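# Two robots move bins to bench and shelf top

## Task

With the connecting door locked (a flow rack passing through the wall carries items in either direction), place the bin holding parts on the work bench and the empty bin on the shelf unit's flat top, with each bin's entire underside resting within the surface's edges. Both bins must stay there without any robot supporting them. Afterwards release them and move the robots away. No robot may end up fallen or leaning.

## Robot and tools

Robots: two identical Hello Robot Stretch 3 units, r1 and r2. Each has a two-wheel differential base (0.33 m long, 0.34 m wide, passive omni wheel at the back), a lift on a vertical mast, and one telescoping arm that reaches out to the robot's RIGHT side. The base cannot strafe, so to move the gripper forward you drive the base. Turns pivot about the point midway between the drive wheels, 0.05 m behind the front edge. With the arm in and the wrist folded, the wrist pokes up to 0.06 m past the right side and a spin sweeps a 0.28 m radius; an unfolded level wrist reaches farther.

Frames: the base frame has its origin on the floor between the drive wheels, x forward, y left, z up. hand_pose is reported in it, at the point where closed fingertips meet; with all wrist joints at 0 that frame's x points up, y back along the arm toward the mast, z toward the robot's rear. The odometry frame is the base frame at scene start. Each robot reports in its own frames, so relative placement of the two robots comes only from images, lidar_m, wrist_depth_mm and head_depth_mm.

execute_actions: argument actions is a list holding a single action (or empty, which just returns state and images). The action is an object keyed by "r1" and/or "r2". Per robot you may give:
- base: exactly one of {"translate_m": d}, a relative straight drive in metres from the base's last reported position, forward positive, range -1 to 1; or {"rotate_rad": d}, a relative spin in radians, counter-clockwise (left) positive, range -3.2 to 3.2.
- joints: absolute targets by name: lift_m 0 to 1.1 (arm height on mast, m); arm_m 0 to 0.52 (extension, m); wrist_yaw_rad -1.345 to 4.42 (0 along the arm, positive toward the front, 3.0 folded over the base); wrist_pitch_rad -1.57 to 0.451 (0 level, negative tips fingers down); wrist_roll_rad -2.911 to 2.911 (0 fingers side by side); gripper_m -0.089 to 0.179 (bigger is wider; actual tip gap is smaller by about 0.007 m nearly shut to 0.025 m wide open, zero below 0.007); head_pan_rad -3.953 to 1.73 (0 forward, positive left, -1.57 looks along the arm); head_tilt_rad -1.53 to 0.419 (negative looks down).
- contact_limits: {"arm_m": n}, motor_effort percent 1 to 100 at which the arm motion halts with contact_stop; smaller is softer, too small halts immediately; it also caps holding force until the next action.
All motions in an action start together; none lasts over 15 s. Omitted joints or bases may keep pushing toward earlier targets. Unknown keys or out-of-range values reject the whole call. Optional cameras lists names from r1_head_camera, r1_nav_camera, r1_wrist_camera, r2_head_camera, r2_nav_camera, r2_wrist_camera, or "all"; omitted/null means all, [] none. If a result reports a stop, later motion calls in the same reply are skipped.

wait: seconds 0 to 10; commands nothing new and returns the same state and images. zoom_image: camera name plus region [x0, y0, x1, y1] in pixels from the top-left, at most 504 by 504, on that camera's latest full image. finished_scene: scene number; ends the scene irreversibly and reports success.

Results: base_status and joint_status tell how each motion ended: done (for the base, wheels turned the commanded amount even if slipping), off_target (stopped short, possibly still pushing), contact_stop, time_out, torque_fault. After the last three the target is dropped. The lift and arm stop and go slack when pushing firmly; a slack lift may sink under load or be pushed up by closing fingers on a surface. Base, wrist and head have no contact stop. A wrist servo pushing hard for several seconds shuts off for 10 s (limp). on_its_own lists uncommanded behaviour; its "held at" is a target, not a position. motor_effort is percent of max, positive toward larger joint values, peak in brackets; readings carry fixed and random error. Positive wheel effort pushes forward. base_odometry counts wheel turns only; heading -3.142 to 3.142, left positive; turned_by_wheels and turned_by_imu give turn since last result; base_tilt in degrees (forward, right positive) with up to ~4 degree fixed bias. lidar_m: 12 distances in metres from the base origin, 30-degree sectors, first straight ahead, counter-clockwise (4th left, 7th behind, 10th right), plane 0.17 m high, range 0.15 to 12, "-" for nothing; misses clear objects and thin legs, partly blocked by own mast and parts. wrist_depth_mm (45 to 1000) and head_depth_mm (280 to 4000, sideways image) are 7x7 grids of median depth in mm, top-left first. Camera calibration lines give intrinsics and base-to-camera transforms, slightly inexact.

Speed: base goes up to 0.30 m/s and 1.9 rad/s only with lift_m under 0.30, arm_m under 0.03 and wrist_yaw_rad over 2.54; otherwise 0.10 m/s and 0.63 rad/s.

Gripping: command gripper_m below the object's width to hold; open to at least 0.02 above the contact value to release. Readings don't confirm a grasp. Over-squeezing triggers a stall guard that weakens grip; send a new value to re-squeeze.

Avoid: robots pressing against each other (a base already touching another robot presses hard after millimetres); a hard press ends the run. Robot travel differs by up to 2.5 cm per metre, which strains jointly carried loads. Fold or unfold the wrist only with lift_m 0.32 to 0.95, wrist_pitch_rad -0.4 and roll near 0; after folding, the lift may go down to 0.25. With wrist_yaw_rad below -0.4 keep pitch at -0.5 or lower. Pushing against a fixed object with the gripper above about 0.45 m, pushing again after a contact_stop, driving while holding something immovable, or snagging furniture (worst in reverse) can tip a robot. If base_tilt shows a lean, undo the last move in small steps, free the gripper, and lower lift_m to about 0.2. Don't drop, slam or slip objects.

Each tool is called after "Call:" in YAML: its name, and indented under it one key for each argument.

## Session

Call:
execute_actions:
  actions: []

Scene clock: 0.00 s.
r1.base_odometry: x=+0.000 y=+0.000 heading=+0.000 (m, m, rad; r1's odometry frame)
r1.turned_by_wheels: +0.000 (rad since the last result)
r1.turned_by_imu: +0.000 (rad since the last result)
r1.base_tilt: forward=-1.9 right=+1.4 (deg)
r1.lidar_m: 1.61 1.31 1.18 1.18 1.16 1.19 1.43 1.45 3.10 2.90 1.79 1.60
r1.head_depth_mm: 1469 1466 1473 1462 1463 1447 1454 / 1528 1519 1512 1510 1510 1506 1510 / 1572 1577 1573 1560 1559 1562 1549 / 1640 1631 1620 1638 1622 1608 1600 / 1684 1684 1688 1677 1674 1667 1662 / 1733 1747 1749 1739 1748 1735 1739 / 1748 1792 1780 1800 1765 1777 1770
r1.base_status: not commanded
r1.joint_positions: lift_m=+0.480 arm_m=-0.001 wrist_yaw_rad=+2.946 wrist_pitch_rad=-0.621 wrist_roll_rad=+0.020 gripper_m=+0.037 head_pan_rad=+0.015 head_tilt_rad=-0.021
r1.joint_status: not commanded
r1.motor_effort: left_wheel=+0 right_wheel=+0 lift_m=+32 arm_m=+0 wrist_yaw_rad=+0 wrist_pitch_rad=+6 wrist_roll_rad=+0 gripper_m=+0 head_pan_rad=-1 head_tilt_rad=+2 (%)
r1.hand_pose: x=+0.0166 y=+0.0470 z=+0.4500 quat_wxyz=(+0.283, +0.697, +0.147, +0.642) (m; r1's base frame)
r1.wrist_depth_mm: - - - - - - - / - - - - - - - / - - - - - - - / 884 - 870 874 841 852 848 / 762 741 773 778 754 742 756 / 668 679 - 656 680 643 659 / 596 612 - 584 568 583 584
r2.base_odometry: x=+0.000 y=+0.000 heading=+0.000 (m, m, rad; r2's odometry frame)
r2.turned_by_wheels: +0.000 (rad since the last result)
r2.turned_by_imu: +0.000 (rad since the last result)
r2.base_tilt: forward=+0.6 right=-2.2 (deg)
r2.lidar_m: 1.39 1.98 3.58 2.33 1.90 1.31 0.96 0.73 0.71 0.75 1.06 1.32
r2.head_depth_mm: 1270 1274 1272 1270 1263 1258 1262 / 1361 1359 1359 1356 1358 1353 1341 / 1453 1464 1458 1449 1461 1459 1455 / 1567 1585 1578 1586 1579 1573 1560 / 1660 1728 1733 1712 1711 1706 1709 / 1672 1890 1898 1897 1868 1870 1872 / 1630 2097 2083 2099 2085 2070 2051
r2.base_status: not commanded
r2.joint_positions: lift_m=+0.367 arm_m=+0.002 wrist_yaw_rad=+3.005 wrist_pitch_rad=-0.384 wrist_roll_rad=-0.019 gripper_m=+0.037 head_pan_rad=-0.015 head_tilt_rad=-0.012
r2.joint_status: not commanded
r2.motor_effort: left_wheel=-1 right_wheel=+0 lift_m=+26 arm_m=+0 wrist_yaw_rad=+0 wrist_pitch_rad=+6 wrist_roll_rad=+0 gripper_m=+0 head_pan_rad=-1 head_tilt_rad=+2 (%)
r2.hand_pose: x=+0.0098 y=+0.0790 z=+0.3869 quat_wxyz=(+0.181, +0.695, +0.089, +0.690) (m; r2's base frame)
r2.wrist_depth_mm: - - - - - - - / - - - - - - - / - - - - - - - / 964 963 999 976 981 948 944 / 773 775 - 778 807 766 773 / 642 643 - 637 660 638 629 / 543 544 545 561 549 541 542
pictures: r1_head_camera (sideways: a quarter turn clockwise sets it upright), r1_nav_camera (sideways: a quarter turn counterclockwise sets it upright), r1_wrist_camera, r2_head_camera (sideways: a quarter turn clockwise sets it upright), r2_nav_camera (sideways: a quarter turn counterclockwise sets it upright), r2_wrist_camera
Images, in order (width x height): r1_head_camera 896x504, r1_nav_camera 672x504, r1_wrist_camera 644x364, r2_head_camera 896x504, r2_nav_camera 672x504, r2_wrist_camera 644x364.

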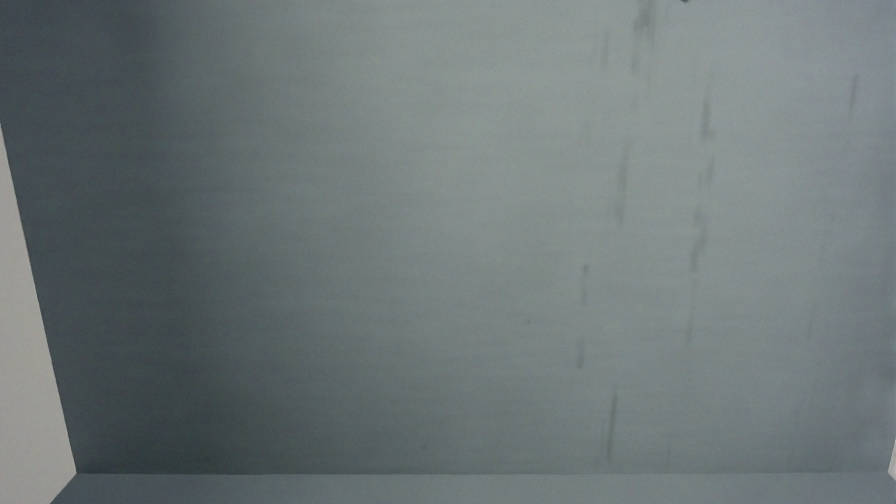

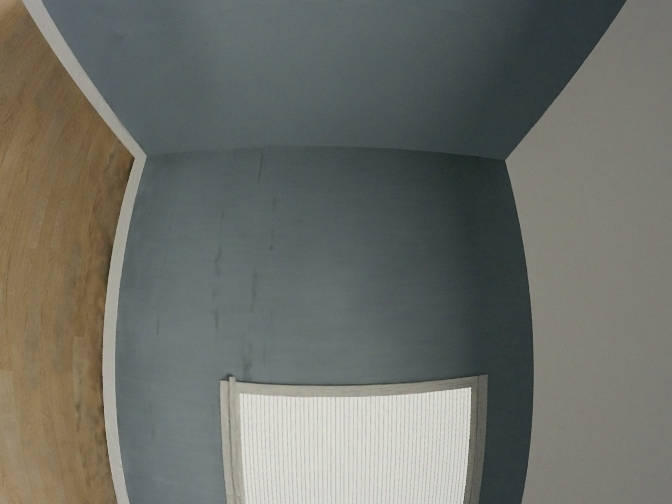

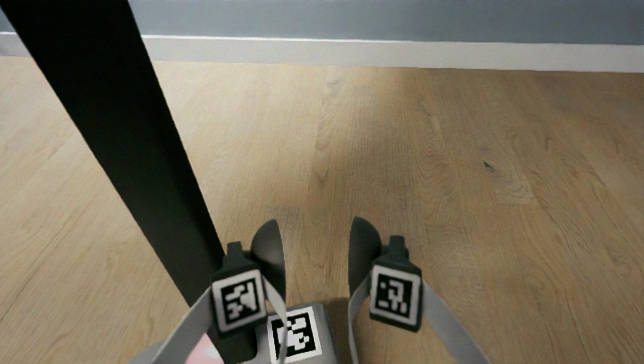

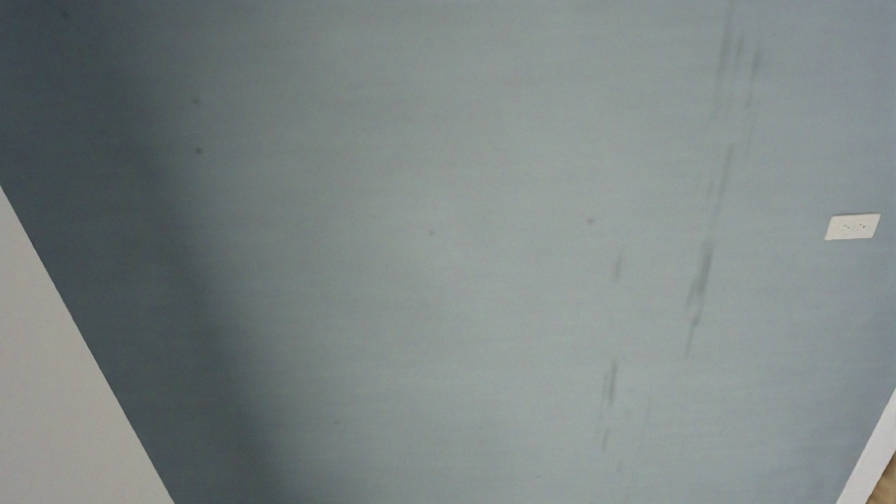

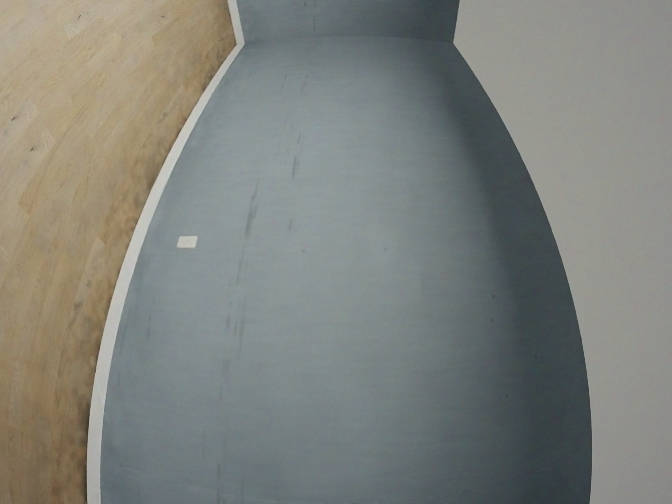

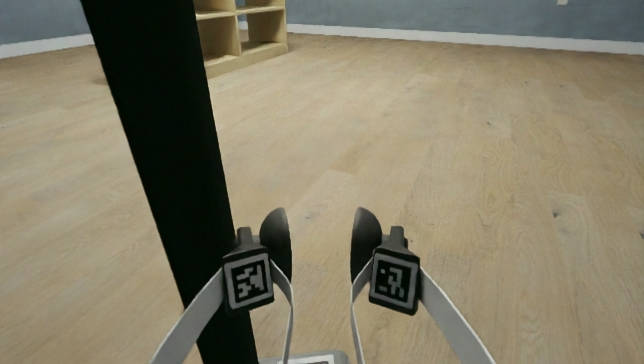

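Call:
execute_actions:
  actions:
    - {"r1":{"joints":{"head_pan_rad":-2.1,"head_tilt_rad":-0.4,"wrist_pitch_rad":-0.4,"lift_m":0.28}},"r2":{"joints":{"head_pan_rad":1.7,"head_tilt_rad":-0.4,"lift_m":0.28}}}
  cameras: ["r1_head_camera","r1_nav_camera","r2_head_camera","r2_nav_camera"]

Scene clock: 4.53 s.
r1.base_odometry: x=+0.000 y=+0.000 heading=+0.000 (m, m, rad; r1's odometry frame)
r1.turned_by_wheels: +0.000 (rad since the last result)
r1.turned_by_imu: -0.001 (rad since the last result)
r1.base_tilt: forward=-1.9 right=+1.4 (deg)
r1.lidar_m: 1.60 1.32 1.18 1.18 1.16 1.19 1.43 1.45 3.11 2.90 1.80 1.60
r1.head_depth_mm: 2936 3123 3242 3348 2391 1760 1402 / 2859 3078 3306 3413 2383 1773 1410 / 2796 2994 3177 3305 2370 1782 1414 / 2690 2869 3063 3213 2374 1766 1411 / 2646 2808 2989 3157 2383 1770 1412 / 2599 2746 2960 3102 2391 1791 1409 / 2568 2680 2879 3045 2390 1767 1412
r1.base_status: not commanded
r1.joint_positions: lift_m=+0.281 arm_m=-0.001 wrist_yaw_rad=+2.946 wrist_pitch_rad=-0.420 wrist_roll_rad=+0.020 gripper_m=+0.037 head_pan_rad=-2.093 head_tilt_rad=-0.395
r1.joint_status: all done
r1.motor_effort: left_wheel=+0(1) right_wheel=+0(0) lift_m=+14(28) arm_m=+0(0) wrist_yaw_rad=+0(0) wrist_pitch_rad=+9(10) wrist_roll_rad=+0(0) gripper_m=+0(0) head_pan_rad=-5(49) head_tilt_rad=-1(20) (%)
r1.hand_pose: x=+0.0224 y=+0.0763 z=+0.2929 quat_wxyz=(+0.215, +0.709, +0.077, +0.667) (m; r1's base frame)
r1.wrist_depth_mm: - - - - - - - / - - - - - - - / - - - - 987 991 959 / 807 - 782 790 757 774 753 / 637 - 665 627 618 616 605 / 536 527 - 528 541 518 511 / 475 - - 455 434 446 445
r2.base_odometry: x=+0.000 y=+0.000 heading=+0.000 (m, m, rad; r2's odometry frame)
r2.turned_by_wheels: +0.000 (rad since the last result)
r2.turned_by_imu: -0.001 (rad since the last result)
r2.base_tilt: forward=+0.6 right=-2.2 (deg)
r2.lidar_m: 1.39 1.99 3.58 2.33 1.90 1.31 0.96 0.73 0.71 0.75 1.06 1.33
r2.head_depth_mm: 3232 3427 3617 3653 2371 1748 1392 / 3456 3724 - 3236 2404 1797 1416 / 3887 - - 2802 2465 1800 1416 / - - - 2485 2338 1802 1424 / 3895 - - 2324 2185 1832 1443 / 3676 3878 3970 3741 2355 1928 - / 3324 3536 3671 - - - -
r2.base_status: not commanded
r2.joint_positions: lift_m=+0.281 arm_m=+0.002 wrist_yaw_rad=+3.005 wrist_pitch_rad=-0.384 wrist_roll_rad=-0.019 gripper_m=+0.037 head_pan_rad=+1.693 head_tilt_rad=-0.395
r2.joint_status: all done
r2.motor_effort: left_wheel=-1(1) right_wheel=+0(0) lift_m=+10(23) arm_m=+0(1) wrist_yaw_rad=-1(0) wrist_pitch_rad=+6(6) wrist_roll_rad=+0(0) gripper_m=+0(0) head_pan_rad=+2(37) head_tilt_rad=-3(28) (%)
r2.hand_pose: x=+0.0098 y=+0.0790 z=+0.3012 quat_wxyz=(+0.181, +0.695, +0.089, +0.690) (m; r2's base frame)
r2.wrist_depth_mm: - - - - - - - / - - - - - - - / - - - - - - - / 804 797 797 800 815 802 795 / 644 633 - 644 664 643 635 / 532 534 - 527 543 524 527 / 450 - - - 452 449 455
pictures: r1_head_camera (sideways: a quarter turn clockwise sets it upright), r1_nav_camera (sideways: a quarter turn counterclockwise sets it upright), r2_head_camera (sideways: a quarter turn clockwise sets it upright), r2_nav_camera (sideways: a quarter turn counterclockwise sets it upright)
camera_calibration (this result's frames):
r1_head_camera: T_world_to_cam=[[0.182838, 0.327717, -0.926915, 1.22724], [0.872092, -0.48934, -0.000985419, 0.00195369], [-0.4539, -0.808175, -0.37527, 0.450842], [0, 0, 0, 1]] pos_world=[-0.0214524, -0.036871, 1.30673]
r1_nav_camera: T_world_to_cam=[[-0.154357, -0.30008, 0.941343, -1.18632], [-0.864787, 0.501811, 0.0181636, 0.0371516], [-0.477826, -0.811257, -0.336963, 0.405478], [0, 0, 0, 1]] pos_world=[0.0427595, -0.0456889, 1.25269]
r2_head_camera: T_world_to_cam=[[-0.0021647, -0.351451, -0.936204, 1.23836], [-0.988134, -0.143032, 0.0559789, -0.0591974], [-0.15358, 0.925216, -0.346971, 0.412236], [0, 0, 0, 1]] pos_world=[0.00749718, 0.0453469, 1.3057]
r2_nav_camera: T_world_to_cam=[[-0.0424637, 0.410176, 0.911017, -1.14453], [0.995694, 0.0925771, 0.00472877, 0.0424363], [-0.0823997, 0.907296, -0.412341, 0.49545], [0, 0, 0, 1]] pos_world=[-0.0500295, 0.0160091, 1.24678]
Images, in order (width x height): r1_head_camera 896x504, r1_nav_camera 672x504, r2_head_camera 896x504, r2_nav_camera 672x504.

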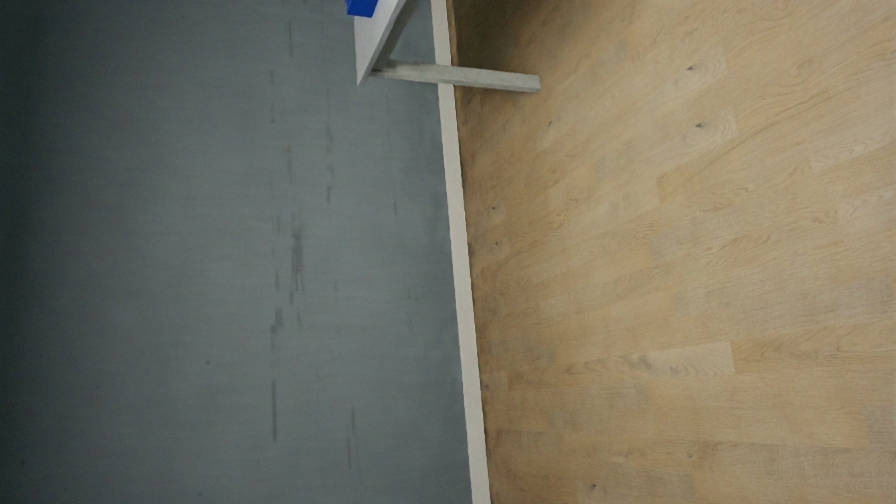

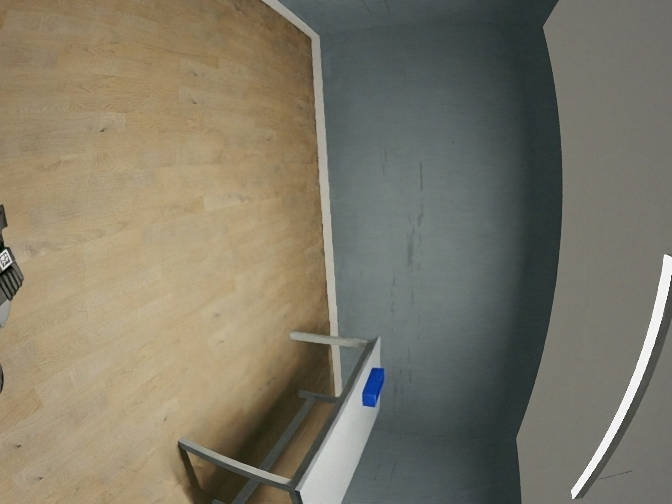

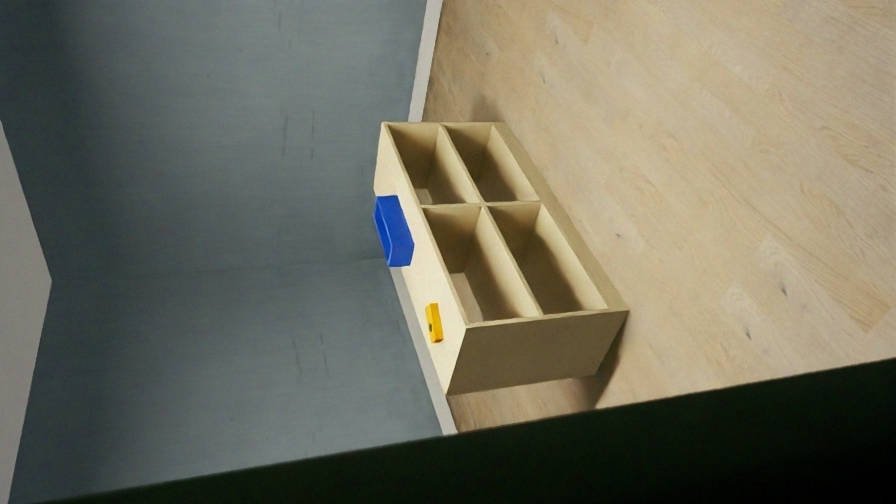

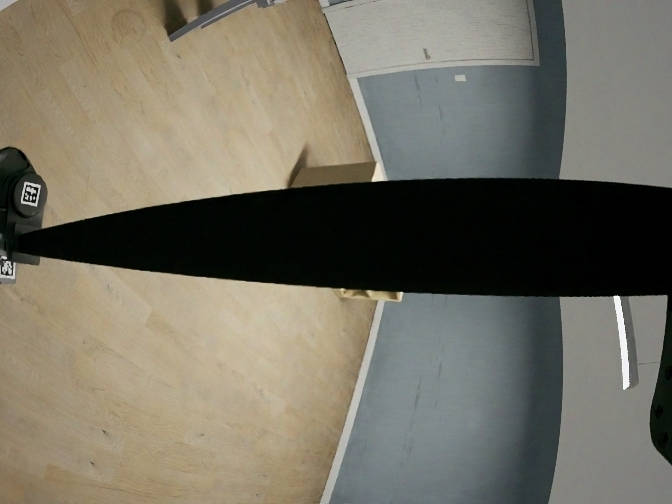

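Call:
execute_actions:
  actions:
    - {"r1":{"base":{"rotate_rad":-2.2},"joints":{"head_pan_rad":-0.65,"head_tilt_rad":-0.5}},"r2":{"base":{"rotate_rad":1.4},"joints":{"head_pan_rad":1.1,"head_tilt_rad":-0.5}}}
  cameras: ["r1_head_camera","r1_nav_camera","r2_head_camera","r2_nav_camera"]

Scene clock: 9.50 s.
r1.base_odometry: x=+0.000 y=+0.000 heading=-2.200 (m, m, rad; r1's odometry frame)
r1.turned_by_wheels: -2.200 (rad since the last result)
r1.turned_by_imu: -2.230 (rad since the last result)
r1.base_tilt: forward=-2.0 right=+1.5 (deg)
r1.lidar_m: 2.51 3.11 1.91 1.60 1.60 1.40 1.18 1.18 1.33 1.16 2.01 1.43
r1.head_depth_mm: 2625 2802 3024 2865 2058 1603 1320 / 2792 2978 3170 2755 2075 1613 1308 / 2918 3157 2001 2734 2046 1606 1312 / 3096 3394 2019 1618 1884 1614 1310 / 3333 3685 2010 2594 2063 1612 1313 / 3536 3739 2001 2778 2063 1596 1306 / 3313 3498 2023 2871 2069 1595 1314
r1.base_status: done
r1.joint_positions: lift_m=+0.281 arm_m=-0.001 wrist_yaw_rad=+2.946 wrist_pitch_rad=-0.420 wrist_roll_rad=+0.020 gripper_m=+0.037 head_pan_rad=-0.657 head_tilt_rad=-0.494
r1.joint_status: all done
r1.motor_effort: left_wheel=+3(9) right_wheel=-4(12) lift_m=+14(14) arm_m=+0(0) wrist_yaw_rad=+0(0) wrist_pitch_rad=+9(9) wrist_roll_rad=+0(0) gripper_m=+0(0) head_pan_rad=+4(51) head_tilt_rad=-1(10) (%)
r1.hand_pose: x=+0.0224 y=+0.0763 z=+0.2930 quat_wxyz=(+0.215, +0.709, +0.077, +0.667) (m; r1's base frame)
r1.wrist_depth_mm: - - - - - - - / - - - - - - - / - - - 990 - - 981 / 815 - 799 767 771 762 760 / 645 - 671 643 623 612 616 / 535 526 - 523 537 523 518 / 473 - - 462 444 448 445
r2.base_odometry: x=+0.000 y=+0.000 heading=+1.400 (m, m, rad; r2's odometry frame)
r2.turned_by_wheels: +1.400 (rad since the last result)
r2.turned_by_imu: +1.400 (rad since the last result)
r2.base_tilt: forward=+0.6 right=-2.2 (deg)
r2.lidar_m: 2.83 1.90 1.31 1.18 0.77 0.71 0.72 0.89 1.32 1.34 1.67 3.45
r2.head_depth_mm: 2925 3134 3435 2873 2059 1589 1296 / 2861 3149 3401 2955 2079 1595 1311 / 2874 3148 3373 2972 2099 1616 1315 / 2876 3087 3357 2852 2042 1628 1322 / 2880 3102 3373 1646 2052 1637 1333 / 2812 3052 3322 1633 2187 1669 1344 / 2404 2283 2187 1620 1977 1677 1353
r2.base_status: done
r2.joint_positions: lift_m=+0.281 arm_m=+0.002 wrist_yaw_rad=+3.005 wrist_pitch_rad=-0.384 wrist_roll_rad=-0.019 gripper_m=+0.037 head_pan_rad=+1.107 head_tilt_rad=-0.495
r2.joint_status: all done
r2.motor_effort: left_wheel=-4(10) right_wheel=+4(16) lift_m=+11(10) arm_m=+0(0) wrist_yaw_rad=+0(0) wrist_pitch_rad=+6(6) wrist_roll_rad=+0(0) gripper_m=+0(0) head_pan_rad=-3(31) head_tilt_rad=-3(14) (%)
r2.hand_pose: x=+0.0098 y=+0.0790 z=+0.3012 quat_wxyz=(+0.181, +0.695, +0.089, +0.690) (m; r2's base frame)
r2.wrist_depth_mm: 659 - - - - - - / 674 - - - - - - / 694 830 - - - - - / 713 798 808 794 788 801 808 / 639 633 - 634 673 640 638 / 530 525 - 525 545 523 527 / 450 - - - 450 449 450
pictures: r1_head_camera (sideways: a quarter turn clockwise sets it upright), r1_nav_camera (sideways: a quarter turn counterclockwise sets it upright), r2_head_camera (sideways: a quarter turn clockwise sets it upright), r2_nav_camera (sideways: a quarter turn counterclockwise sets it upright)
camera_calibration (this result's frames):
r1_head_camera: T_world_to_cam=[[-0.371318, 0.280241, -0.885205, 1.1762], [0.602291, 0.798276, 0.0000765426, 0.00221687], [0.70666, -0.533123, -0.465201, 0.56079], [0, 0, 0, 1]] pos_world=[0.0391217, -0.0324188, 1.30206]
r1_nav_camera: T_world_to_cam=[[0.349049, -0.249284, 0.90334, -1.1398], [-0.612262, -0.79044, 0.0184483, 0.035243], [0.709437, -0.55952, -0.428529, 0.517394], [0, 0, 0, 1]] pos_world=[0.0523646, 0.033216, 1.25069]
r2_head_camera: T_world_to_cam=[[-0.236935, -0.373399, -0.896903, 1.1885], [-0.899976, 0.432082, 0.0578623, -0.0621798], [0.36593, 0.820901, -0.438425, 0.52808], [0, 0, 0, 1]] pos_world=[0.0323975, 0.0371516, 1.30109]
r2_nav_camera: T_world_to_cam=[[0.230943, 0.444483, 0.865506, -1.08683], [0.881201, -0.472681, 0.00761559, 0.0393772], [0.412493, 0.760925, -0.500841, 0.60759], [0, 0, 0, 1]] pos_world=[-0.03433, 0.0393593, 1.24466]
Images, in order (width x height): r1_head_camera 896x504, r1_nav_camera 672x504, r2_head_camera 896x504, r2_nav_camera 672x504.

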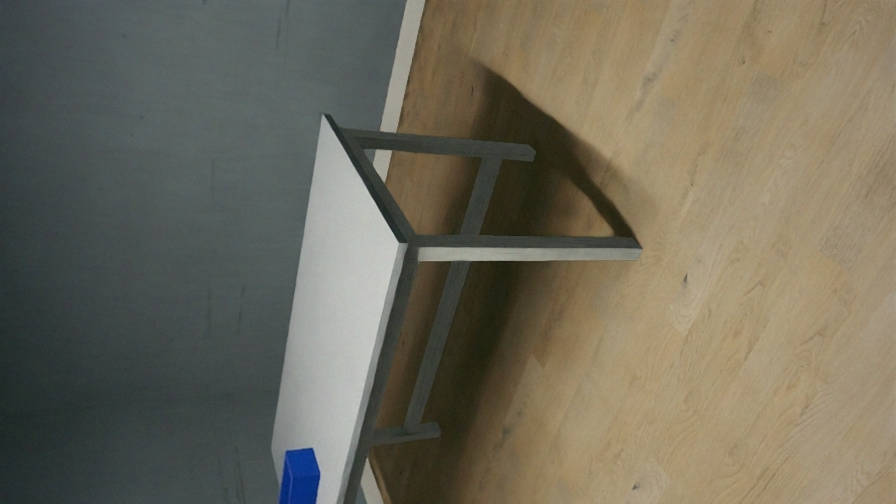

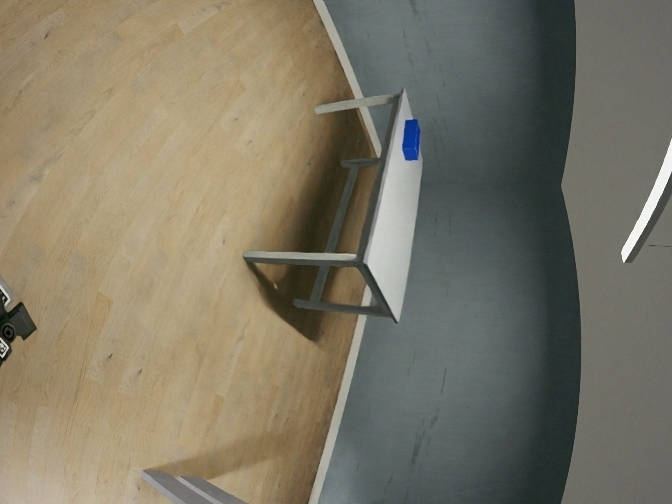

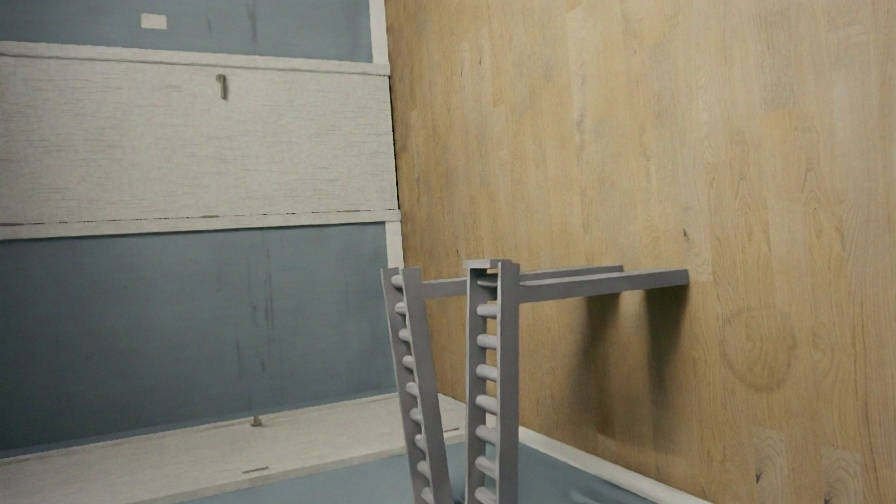

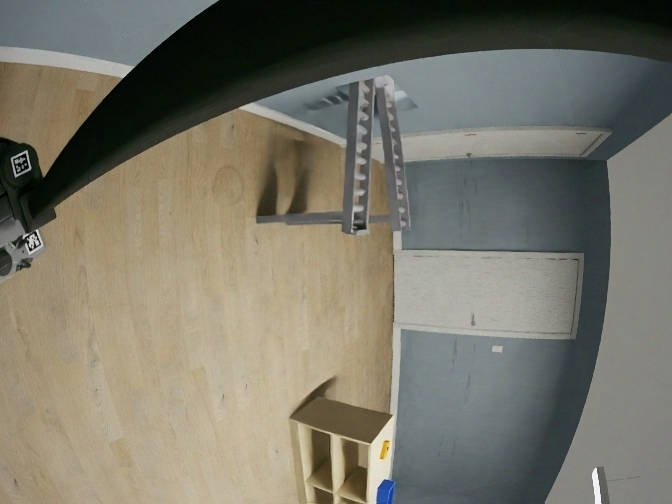

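Call:
execute_actions:
  actions:
    - {"r1":{"base":{"rotate_rad":-0.06},"joints":{"head_pan_rad":-1.6}},"r2":{"base":{"rotate_rad":0.09}}}
  cameras: ["r1_head_camera"]

Call:
execute_actions:
  actions:
    - {"r1":{"base":{"translate_m":1}},"r2":{"base":{"translate_m":1}}}
  cameras: []

Call:
execute_actions:
  actions:
    - {"r1":{"base":{"translate_m":1}},"r2":{"base":{"translate_m":1}}}
  cameras: []

Call:
execute_actions:
  actions:
    - {"r1":{"base":{"rotate_rad":0.43},"joints":{"head_pan_rad":-1.57,"head_tilt_rad":-0.9,"lift_m":0.9}},"r2":{"base":{"rotate_rad":2.68},"joints":{"head_pan_rad":-1.57,"head_tilt_rad":-0.9,"lift_m":0.9}}}
  cameras: ["r1_head_camera","r2_head_camera"]

Scene clock: 19.87 s.
r1.base_odometry: x=+0.000 y=+0.000 heading=-2.260 (m, m, rad; r1's odometry frame)
r1.turned_by_wheels: -0.060 (rad since the last result)
r1.turned_by_imu: -0.061 (rad since the last result)
r1.base_tilt: forward=-1.9 right=+1.4 (deg)
r1.lidar_m: 2.50 3.10 1.98 1.61 1.60 1.46 1.19 1.18 1.29 1.16 2.01 1.43
r1.head_depth_mm: 1470 1546 1654 1685 1811 1598 1315 / 1702 1800 1905 1693 1986 1601 1307 / 1978 2096 2278 1711 1991 1611 1314 / 2388 2567 2793 1509 1541 1557 1315 / 2731 3027 3263 2728 2071 1601 1302 / 2636 2850 3056 2871 2049 1608 1317 / 2554 2722 2970 2868 2055 1608 1303
r1.base_status: done
r1.joint_positions: lift_m=+0.281 arm_m=-0.001 wrist_yaw_rad=+2.946 wrist_pitch_rad=-0.420 wrist_roll_rad=+0.020 gripper_m=+0.037 head_pan_rad=-1.593 head_tilt_rad=-0.495
r1.joint_status: all done
r1.motor_effort: left_wheel=+2(7) right_wheel=-4(13) lift_m=+14(14) arm_m=+0(0) wrist_yaw_rad=+0(0) wrist_pitch_rad=+9(9) wrist_roll_rad=+0(0) gripper_m=+0(0) head_pan_rad=-5(55) head_tilt_rad=-2(2) (%)
r1.hand_pose: x=+0.0224 y=+0.0763 z=+0.2930 quat_wxyz=(+0.215, +0.709, +0.077, +0.667) (m; r1's base frame)
r1.wrist_depth_mm: - - - - - - - / - - - - - - - / - - - - 985 987 955 / 806 - 794 773 776 740 743 / 639 - 650 640 639 629 616 / 539 514 - 545 537 524 524 / 469 - - 455 437 447 446
r2.base_odometry: x=+0.000 y=+0.000 heading=+1.490 (m, m, rad; r2's odometry frame)
r2.turned_by_wheels: +0.090 (rad since the last result)
r2.turned_by_imu: +0.089 (rad since the last result)
r2.base_tilt: forward=+0.7 right=-2.2 (deg)
r2.lidar_m: 2.33 1.90 1.30 1.05 0.75 0.71 0.73 0.97 1.33 1.36 1.81 3.57
r2.head_depth_mm: 2826 3050 3344 2877 2034 1580 1288 / 2817 3111 3343 2930 2082 1603 1292 / 2815 3076 3439 2977 2107 1611 1310 / 2885 3085 3383 1634 1909 1627 1328 / 2921 3169 3395 1663 2137 1670 1335 / 2480 2406 2358 1678 2080 1658 1346 / 1784 1772 1754 1678 1691 1581 1359
r2.base_status: done
r2.joint_positions: lift_m=+0.281 arm_m=+0.002 wrist_yaw_rad=+3.005 wrist_pitch_rad=-0.384 wrist_roll_rad=-0.019 gripper_m=+0.037 head_pan_rad=+1.107 head_tilt_rad=-0.495
r2.joint_status: not commanded
r2.motor_effort: left_wheel=-4(10) right_wheel=+4(12) lift_m=+11(11) arm_m=+0(0) wrist_yaw_rad=+0(0) wrist_pitch_rad=+6(6) wrist_roll_rad=+0(0) gripper_m=+0(0) head_pan_rad=-2(2) head_tilt_rad=-2(3) (%)
r2.hand_pose: x=+0.0098 y=+0.0790 z=+0.3012 quat_wxyz=(+0.181, +0.695, +0.089, +0.690) (m; r2's base frame)
r2.wrist_depth_mm: 629 - - - - - - / 644 - - - - - - / 665 771 - - - - - / 677 767 807 804 807 806 800 / 646 644 - 639 654 641 630 / 532 529 - 521 558 524 527 / 448 - - - 454 448 444
pictures: r1_head_camera (sideways: a quarter turn clockwise sets it upright)
camera_calibration (this result's frames):
r1_head_camera: T_world_to_cam=[[0.00530909, 0.465301, -0.885137, 1.17381], [0.999937, -0.0112607, 0.0000781178, -0.000210827], [-0.0099309, -0.885081, -0.465331, 0.56533], [0, 0, 0, 1]] pos_world=[-0.000406828, -0.0458157, 1.30205]
Images, in order (width x height): r1_head_camera 896x504.

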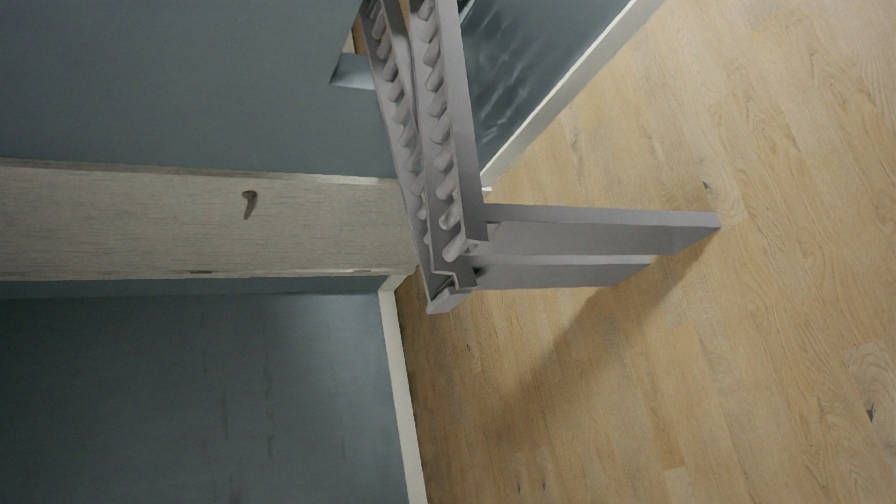

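Scene clock: 24.90 s.
r1.base_odometry: x=-0.636 y=-0.772 heading=-2.260 (m, m, rad; r1's odometry frame)
r1.turned_by_wheels: +0.000 (rad since the last result)
r1.turned_by_imu: +0.002 (rad since the last result)
r1.base_tilt: forward=-1.9 right=+1.4 (deg)
r1.lidar_m: 1.52 2.19 2.41 1.97 1.96 2.15 2.13 2.11 1.60 0.86 1.50 1.64
r1.head_depth_mm: 2572 2725 2894 2825 2063 1602 1306 / 2783 3030 3220 2870 2062 1599 1310 / 2643 2929 3168 2866 2062 1605 1304 / 2563 2768 2969 2881 2055 1597 1312 / 2476 2625 2858 2835 2060 1609 1312 / 2361 2532 2710 2722 984 1517 1275 / 2263 2436 2630 1201 948 1607 1310
r1.base_status: done
r1.joint_positions: lift_m=+0.281 arm_m=-0.001 wrist_yaw_rad=+2.946 wrist_pitch_rad=-0.419 wrist_roll_rad=+0.020 gripper_m=+0.037 head_pan_rad=-1.593 head_tilt_rad=-0.495
r1.joint_status: not commanded
r1.motor_effort: left_wheel=+1(9) right_wheel=-3(8) lift_m=+14(14) arm_m=+0(1) wrist_yaw_rad=+0(0) wrist_pitch_rad=+9(9) wrist_roll_rad=+0(0) gripper_m=+0(0) head_pan_rad=-5(5) head_tilt_rad=-2(1) (%)
r1.hand_pose: x=+0.0224 y=+0.0764 z=+0.2930 quat_wxyz=(+0.215, +0.709, +0.077, +0.667) (m; r1's base frame)
r1.wrist_depth_mm: - - - - - - - / - - - - - - - / - - - - 971 991 987 / 799 - 784 781 785 751 737 / 646 - 671 627 638 623 614 / 538 526 - 531 541 523 518 / 468 - - 449 444 455 441
r2.base_odometry: x=+0.081 y=+0.997 heading=+1.490 (m, m, rad; r2's odometry frame)
r2.turned_by_wheels: +0.000 (rad since the last result)
r2.turned_by_imu: +0.003 (rad since the last result)
r2.base_tilt: forward=+0.7 right=-2.2 (deg)
r2.lidar_m: 1.83 1.06 1.12 1.45 1.32 1.59 1.64 1.88 1.79 1.84 2.45 2.71
r2.head_depth_mm: 2449 2647 2871 2851 1327 1411 1301 / 2481 2638 2930 2930 2059 1615 1305 / 2474 2690 2868 2990 2101 1627 1317 / 2489 2676 2909 3018 2135 1633 1323 / 2508 2707 2931 3083 2156 1644 1340 / 2506 2732 2971 3132 2195 1663 1350 / 2563 2738 2945 3203 2221 1682 1362
r2.base_status: done
r2.joint_positions: lift_m=+0.281 arm_m=+0.002 wrist_yaw_rad=+3.005 wrist_pitch_rad=-0.384 wrist_roll_rad=-0.019 gripper_m=+0.037 head_pan_rad=+1.107 head_tilt_rad=-0.495
r2.joint_status: not commanded
r2.motor_effort: left_wheel=-4(9) right_wheel=+4(13) lift_m=+11(11) arm_m=+1(0) wrist_yaw_rad=+0(0) wrist_pitch_rad=+6(6) wrist_roll_rad=+0(0) gripper_m=+0(0) head_pan_rad=-2(3) head_tilt_rad=-3(2) (%)
r2.hand_pose: x=+0.0098 y=+0.0790 z=+0.3012 quat_wxyz=(+0.181, +0.695, +0.089, +0.690) (m; r2's base frame)
r2.wrist_depth_mm: - - - - - - 956 / - - - - - - - / - - - - - - 933 / 796 798 803 809 797 794 808 / 639 637 - 627 671 631 637 / 522 522 - 531 550 530 523 / 455 - - - 451 451 451
pictures: none
No camera images: the call's "cameras" was empty. Leave "cameras" out to get every camera's image.

Scene clock: 29.93 s.
r1.base_odometry: x=-1.271 y=-1.544 heading=-2.260 (m, m, rad; r1's odometry frame)
r1.turned_by_wheels: +0.000 (rad since the last result)
r1.turned_by_imu: +0.002 (rad since the last result)
r1.base_tilt: forward=-2.0 right=+1.5 (deg)
r1.lidar_m: 1.27 1.26 1.39 2.17 2.31 2.54 3.06 2.42 1.17 1.15 1.15 0.59
r1.head_depth_mm: 2543 2772 3019 1207 860 1556 1311 / 2421 2667 2894 1215 863 1509 1314 / 2323 2509 2781 1208 862 741 1307 / 2216 2437 2598 1202 862 717 1303 / 2156 2302 2486 1206 824 670 1312 / 2068 2205 2391 1206 783 670 1270 / 1972 2113 2285 1201 767 668 1215
r1.base_status: done
r1.joint_positions: lift_m=+0.281 arm_m=-0.001 wrist_yaw_rad=+2.946 wrist_pitch_rad=-0.419 wrist_roll_rad=+0.020 gripper_m=+0.037 head_pan_rad=-1.593 head_tilt_rad=-0.495
r1.joint_status: not commanded
r1.motor_effort: left_wheel=+1(8) right_wheel=-3(8) lift_m=+14(14) arm_m=-1(0) wrist_yaw_rad=+0(0) wrist_pitch_rad=+9(9) wrist_roll_rad=+0(0) gripper_m=+0(0) head_pan_rad=-5(5) head_tilt_rad=-3(0) (%)
r1.hand_pose: x=+0.0224 y=+0.0764 z=+0.2931 quat_wxyz=(+0.215, +0.709, +0.077, +0.667) (m; r1's base frame)
r1.wrist_depth_mm: - - - - - - - / - - - - - - - / - - - - 988 988 973 / 787 - 775 769 752 763 752 / 638 - 668 631 619 628 611 / 545 524 - 529 535 529 518 / 470 - - 453 439 446 441
r2.base_odometry: x=+0.162 y=+1.993 heading=+1.489 (m, m, rad; r2's odometry frame)
r2.turned_by_wheels: +0.000 (rad since the last result)
r2.turned_by_imu: +0.003 (rad since the last result)
r2.base_tilt: forward=+0.8 right=-2.2 (deg)
r2.lidar_m: 0.84 0.88 0.54 0.78 0.76 1.88 2.54 2.36 2.26 2.32 1.92 1.83
r2.head_depth_mm: 2072 2207 2419 2554 2049 810 883 / 2077 2232 2436 2631 2075 820 890 / 2075 2259 2476 2642 2084 830 895 / 2094 2262 2476 2646 2157 870 923 / 2115 2267 2478 2699 2136 875 931 / 2122 2269 2497 2664 2161 880 943 / 2119 2304 2505 2732 2207 894 943
r2.base_status: done
r2.joint_positions: lift_m=+0.281 arm_m=+0.002 wrist_yaw_rad=+3.005 wrist_pitch_rad=-0.384 wrist_roll_rad=-0.019 gripper_m=+0.037 head_pan_rad=+1.107 head_tilt_rad=-0.495
r2.joint_status: not commanded
r2.motor_effort: left_wheel=-4(9) right_wheel=+4(14) lift_m=+11(11) arm_m=+1(0) wrist_yaw_rad=+1(1) wrist_pitch_rad=+6(6) wrist_roll_rad=+0(0) gripper_m=+0(0) head_pan_rad=-3(4) head_tilt_rad=-3(3) (%)
r2.hand_pose: x=+0.0098 y=+0.0790 z=+0.3012 quat_wxyz=(+0.181, +0.695, +0.089, +0.690) (m; r2's base frame)
r2.wrist_depth_mm: - - 774 835 627 541 633 / - - 939 - - - - / - - 880 870 874 876 - / 812 795 762 728 685 644 657 / 638 644 - 624 650 609 569 / 521 531 - 527 553 530 523 / 450 - - - 451 451 451
pictures: none
No camera images: the call's "cameras" was empty. Leave "cameras" out to get every camera's image.

Scene clock: 36.40 s.
r1.base_odometry: x=-1.271 y=-1.544 heading=-1.830 (m, m, rad; r1's odometry frame)
r1.turned_by_wheels: +0.430 (rad since the last result)
r1.turned_by_imu: +0.435 (rad since the last result)
r1.base_tilt: forward=-1.9 right=+1.5 (deg)
r1.lidar_m: 1.26 1.34 1.93 2.31 2.45 3.09 2.41 1.17 1.17 1.15 0.60 1.29
r1.head_depth_mm: 2116 1066 833 710 - 1205 1112 / 2117 1058 766 706 - 1229 1108 / 2120 1056 764 724 - - - / 2132 1054 758 724 - - - / 2153 1054 753 724 - 1220 1116 / 2166 1049 831 722 1468 1219 1099 / 2173 2336 829 722 1004 1249 1103
r1.base_status: done
r1.joint_positions: lift_m=+0.899 arm_m=-0.001 wrist_yaw_rad=+2.946 wrist_pitch_rad=-0.419 wrist_roll_rad=+0.020 gripper_m=+0.037 head_pan_rad=-1.577 head_tilt_rad=-0.889
r1.joint_status: all done
r1.motor_effort: left_wheel=-1(7) right_wheel=+3(12) lift_m=+47(49) arm_m=+0(1) wrist_yaw_rad=+1(0) wrist_pitch_rad=+9(9) wrist_roll_rad=+0(0) gripper_m=+0(0) head_pan_rad=+4(10) head_tilt_rad=-3(22) (%)
r1.hand_pose: x=+0.0224 y=+0.0764 z=+0.9119 quat_wxyz=(+0.215, +0.709, +0.077, +0.667) (m; r1's base frame)
r1.wrist_depth_mm: - - - - - - - / - - - - - - - / - - - - - - - / - - - - - - - / - - - - - - - / - - - - - - - / - - - - - - -
r2.base_odometry: x=+0.162 y=+1.993 heading=-2.114 (m, m, rad; r2's odometry frame)
r2.turned_by_wheels: +2.680 (rad since the last result)
r2.turned_by_imu: +2.693 (rad since the last result)
r2.base_tilt: forward=+0.7 right=-2.3 (deg)
r2.lidar_m: 1.88 2.58 2.32 2.25 2.35 1.89 1.83 0.84 0.93 0.54 0.76 1.90
r2.head_depth_mm: 2131 2419 2053 860 - 1184 1087 / 2143 2441 2056 864 - 1213 - / 2158 2464 2084 878 - - - / 2177 2484 2118 903 - 1220 1120 / 2181 2467 2144 915 1112 1230 1118 / 2202 2508 2162 927 1109 1257 1127 / 2180 2516 2194 934 1126 1269 1139
r2.base_status: done
r2.joint_positions: lift_m=+0.899 arm_m=+0.002 wrist_yaw_rad=+3.005 wrist_pitch_rad=-0.384 wrist_roll_rad=-0.019 gripper_m=+0.037 head_pan_rad=-1.563 head_tilt_rad=-0.889
r2.joint_status: all done
r2.motor_effort: left_wheel=-4(11) right_wheel=+4(13) lift_m=+39(43) arm_m=+0(0) wrist_yaw_rad=+0(0) wrist_pitch_rad=+6(6) wrist_roll_rad=+0(0) gripper_m=+0(0) head_pan_rad=-4(36) head_tilt_rad=-5(31) (%)
r2.hand_pose: x=+0.0098 y=+0.0790 z=+0.9195 quat_wxyz=(+0.182, +0.695, +0.089, +0.690) (m; r2's base frame)
r2.wrist_depth_mm: - - - - - - - / - - - - - - - / - - - - - - - / - - - - - - - / - - - - - - - / - - - - - - - / - - - - - - -
pictures: r1_head_camera (sideways: a quarter turn clockwise sets it upright), r2_head_camera (sideways: a quarter turn clockwise sets it upright)
camera_calibration (this result's frames):
r1_head_camera: T_world_to_cam=[[-0.000222963, 0.769948, -0.638106, 0.851844], [0.999984, 0.00376656, 0.00419538, -0.00557023], [0.00563369, -0.638095, -0.769937, 0.961477], [0, 0, 0, 1]] pos_world=[0.000343402, -0.0423413, 1.28387]
r2_head_camera: T_world_to_cam=[[0.0390105, 0.751311, -0.658794, 0.876425], [0.998223, 0.000419567, 0.0595883, -0.0759754], [0.0450457, -0.659948, -0.749959, 0.935311], [0, 0, 0, 1]] pos_world=[-0.000481205, -0.041179, 1.28336]
Images, in order (width x height): r1_head_camera 896x504, r2_head_camera 896x504.

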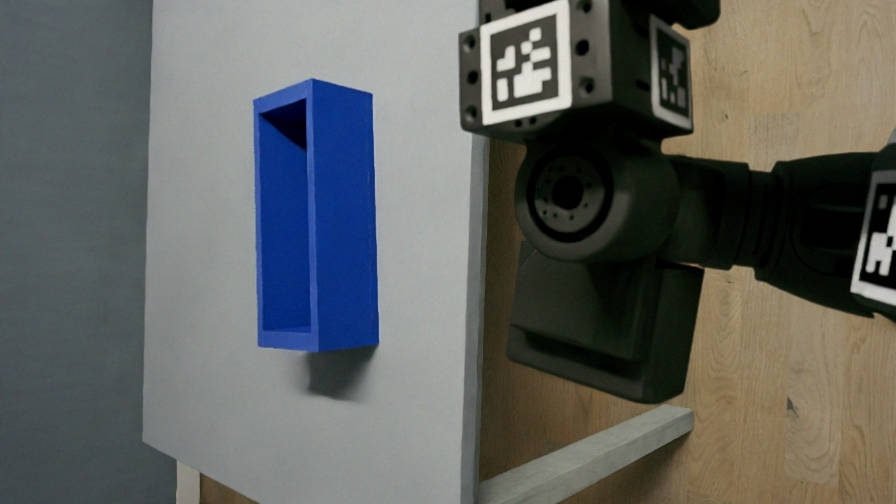

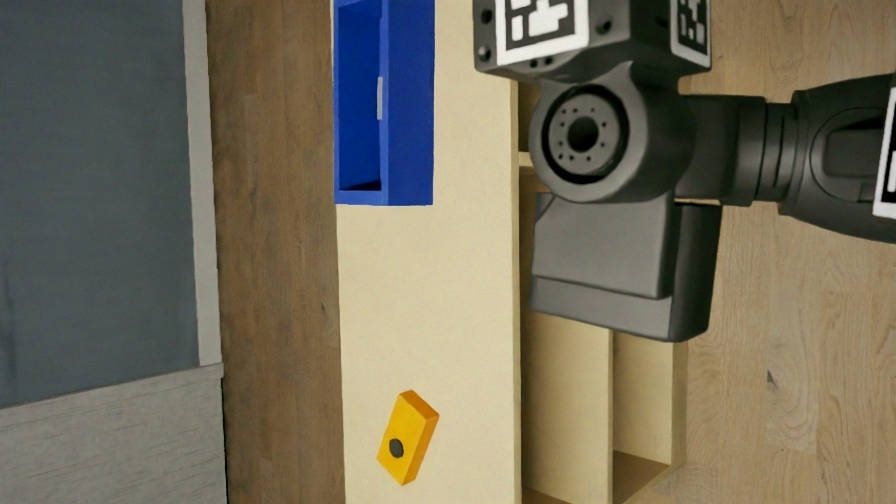

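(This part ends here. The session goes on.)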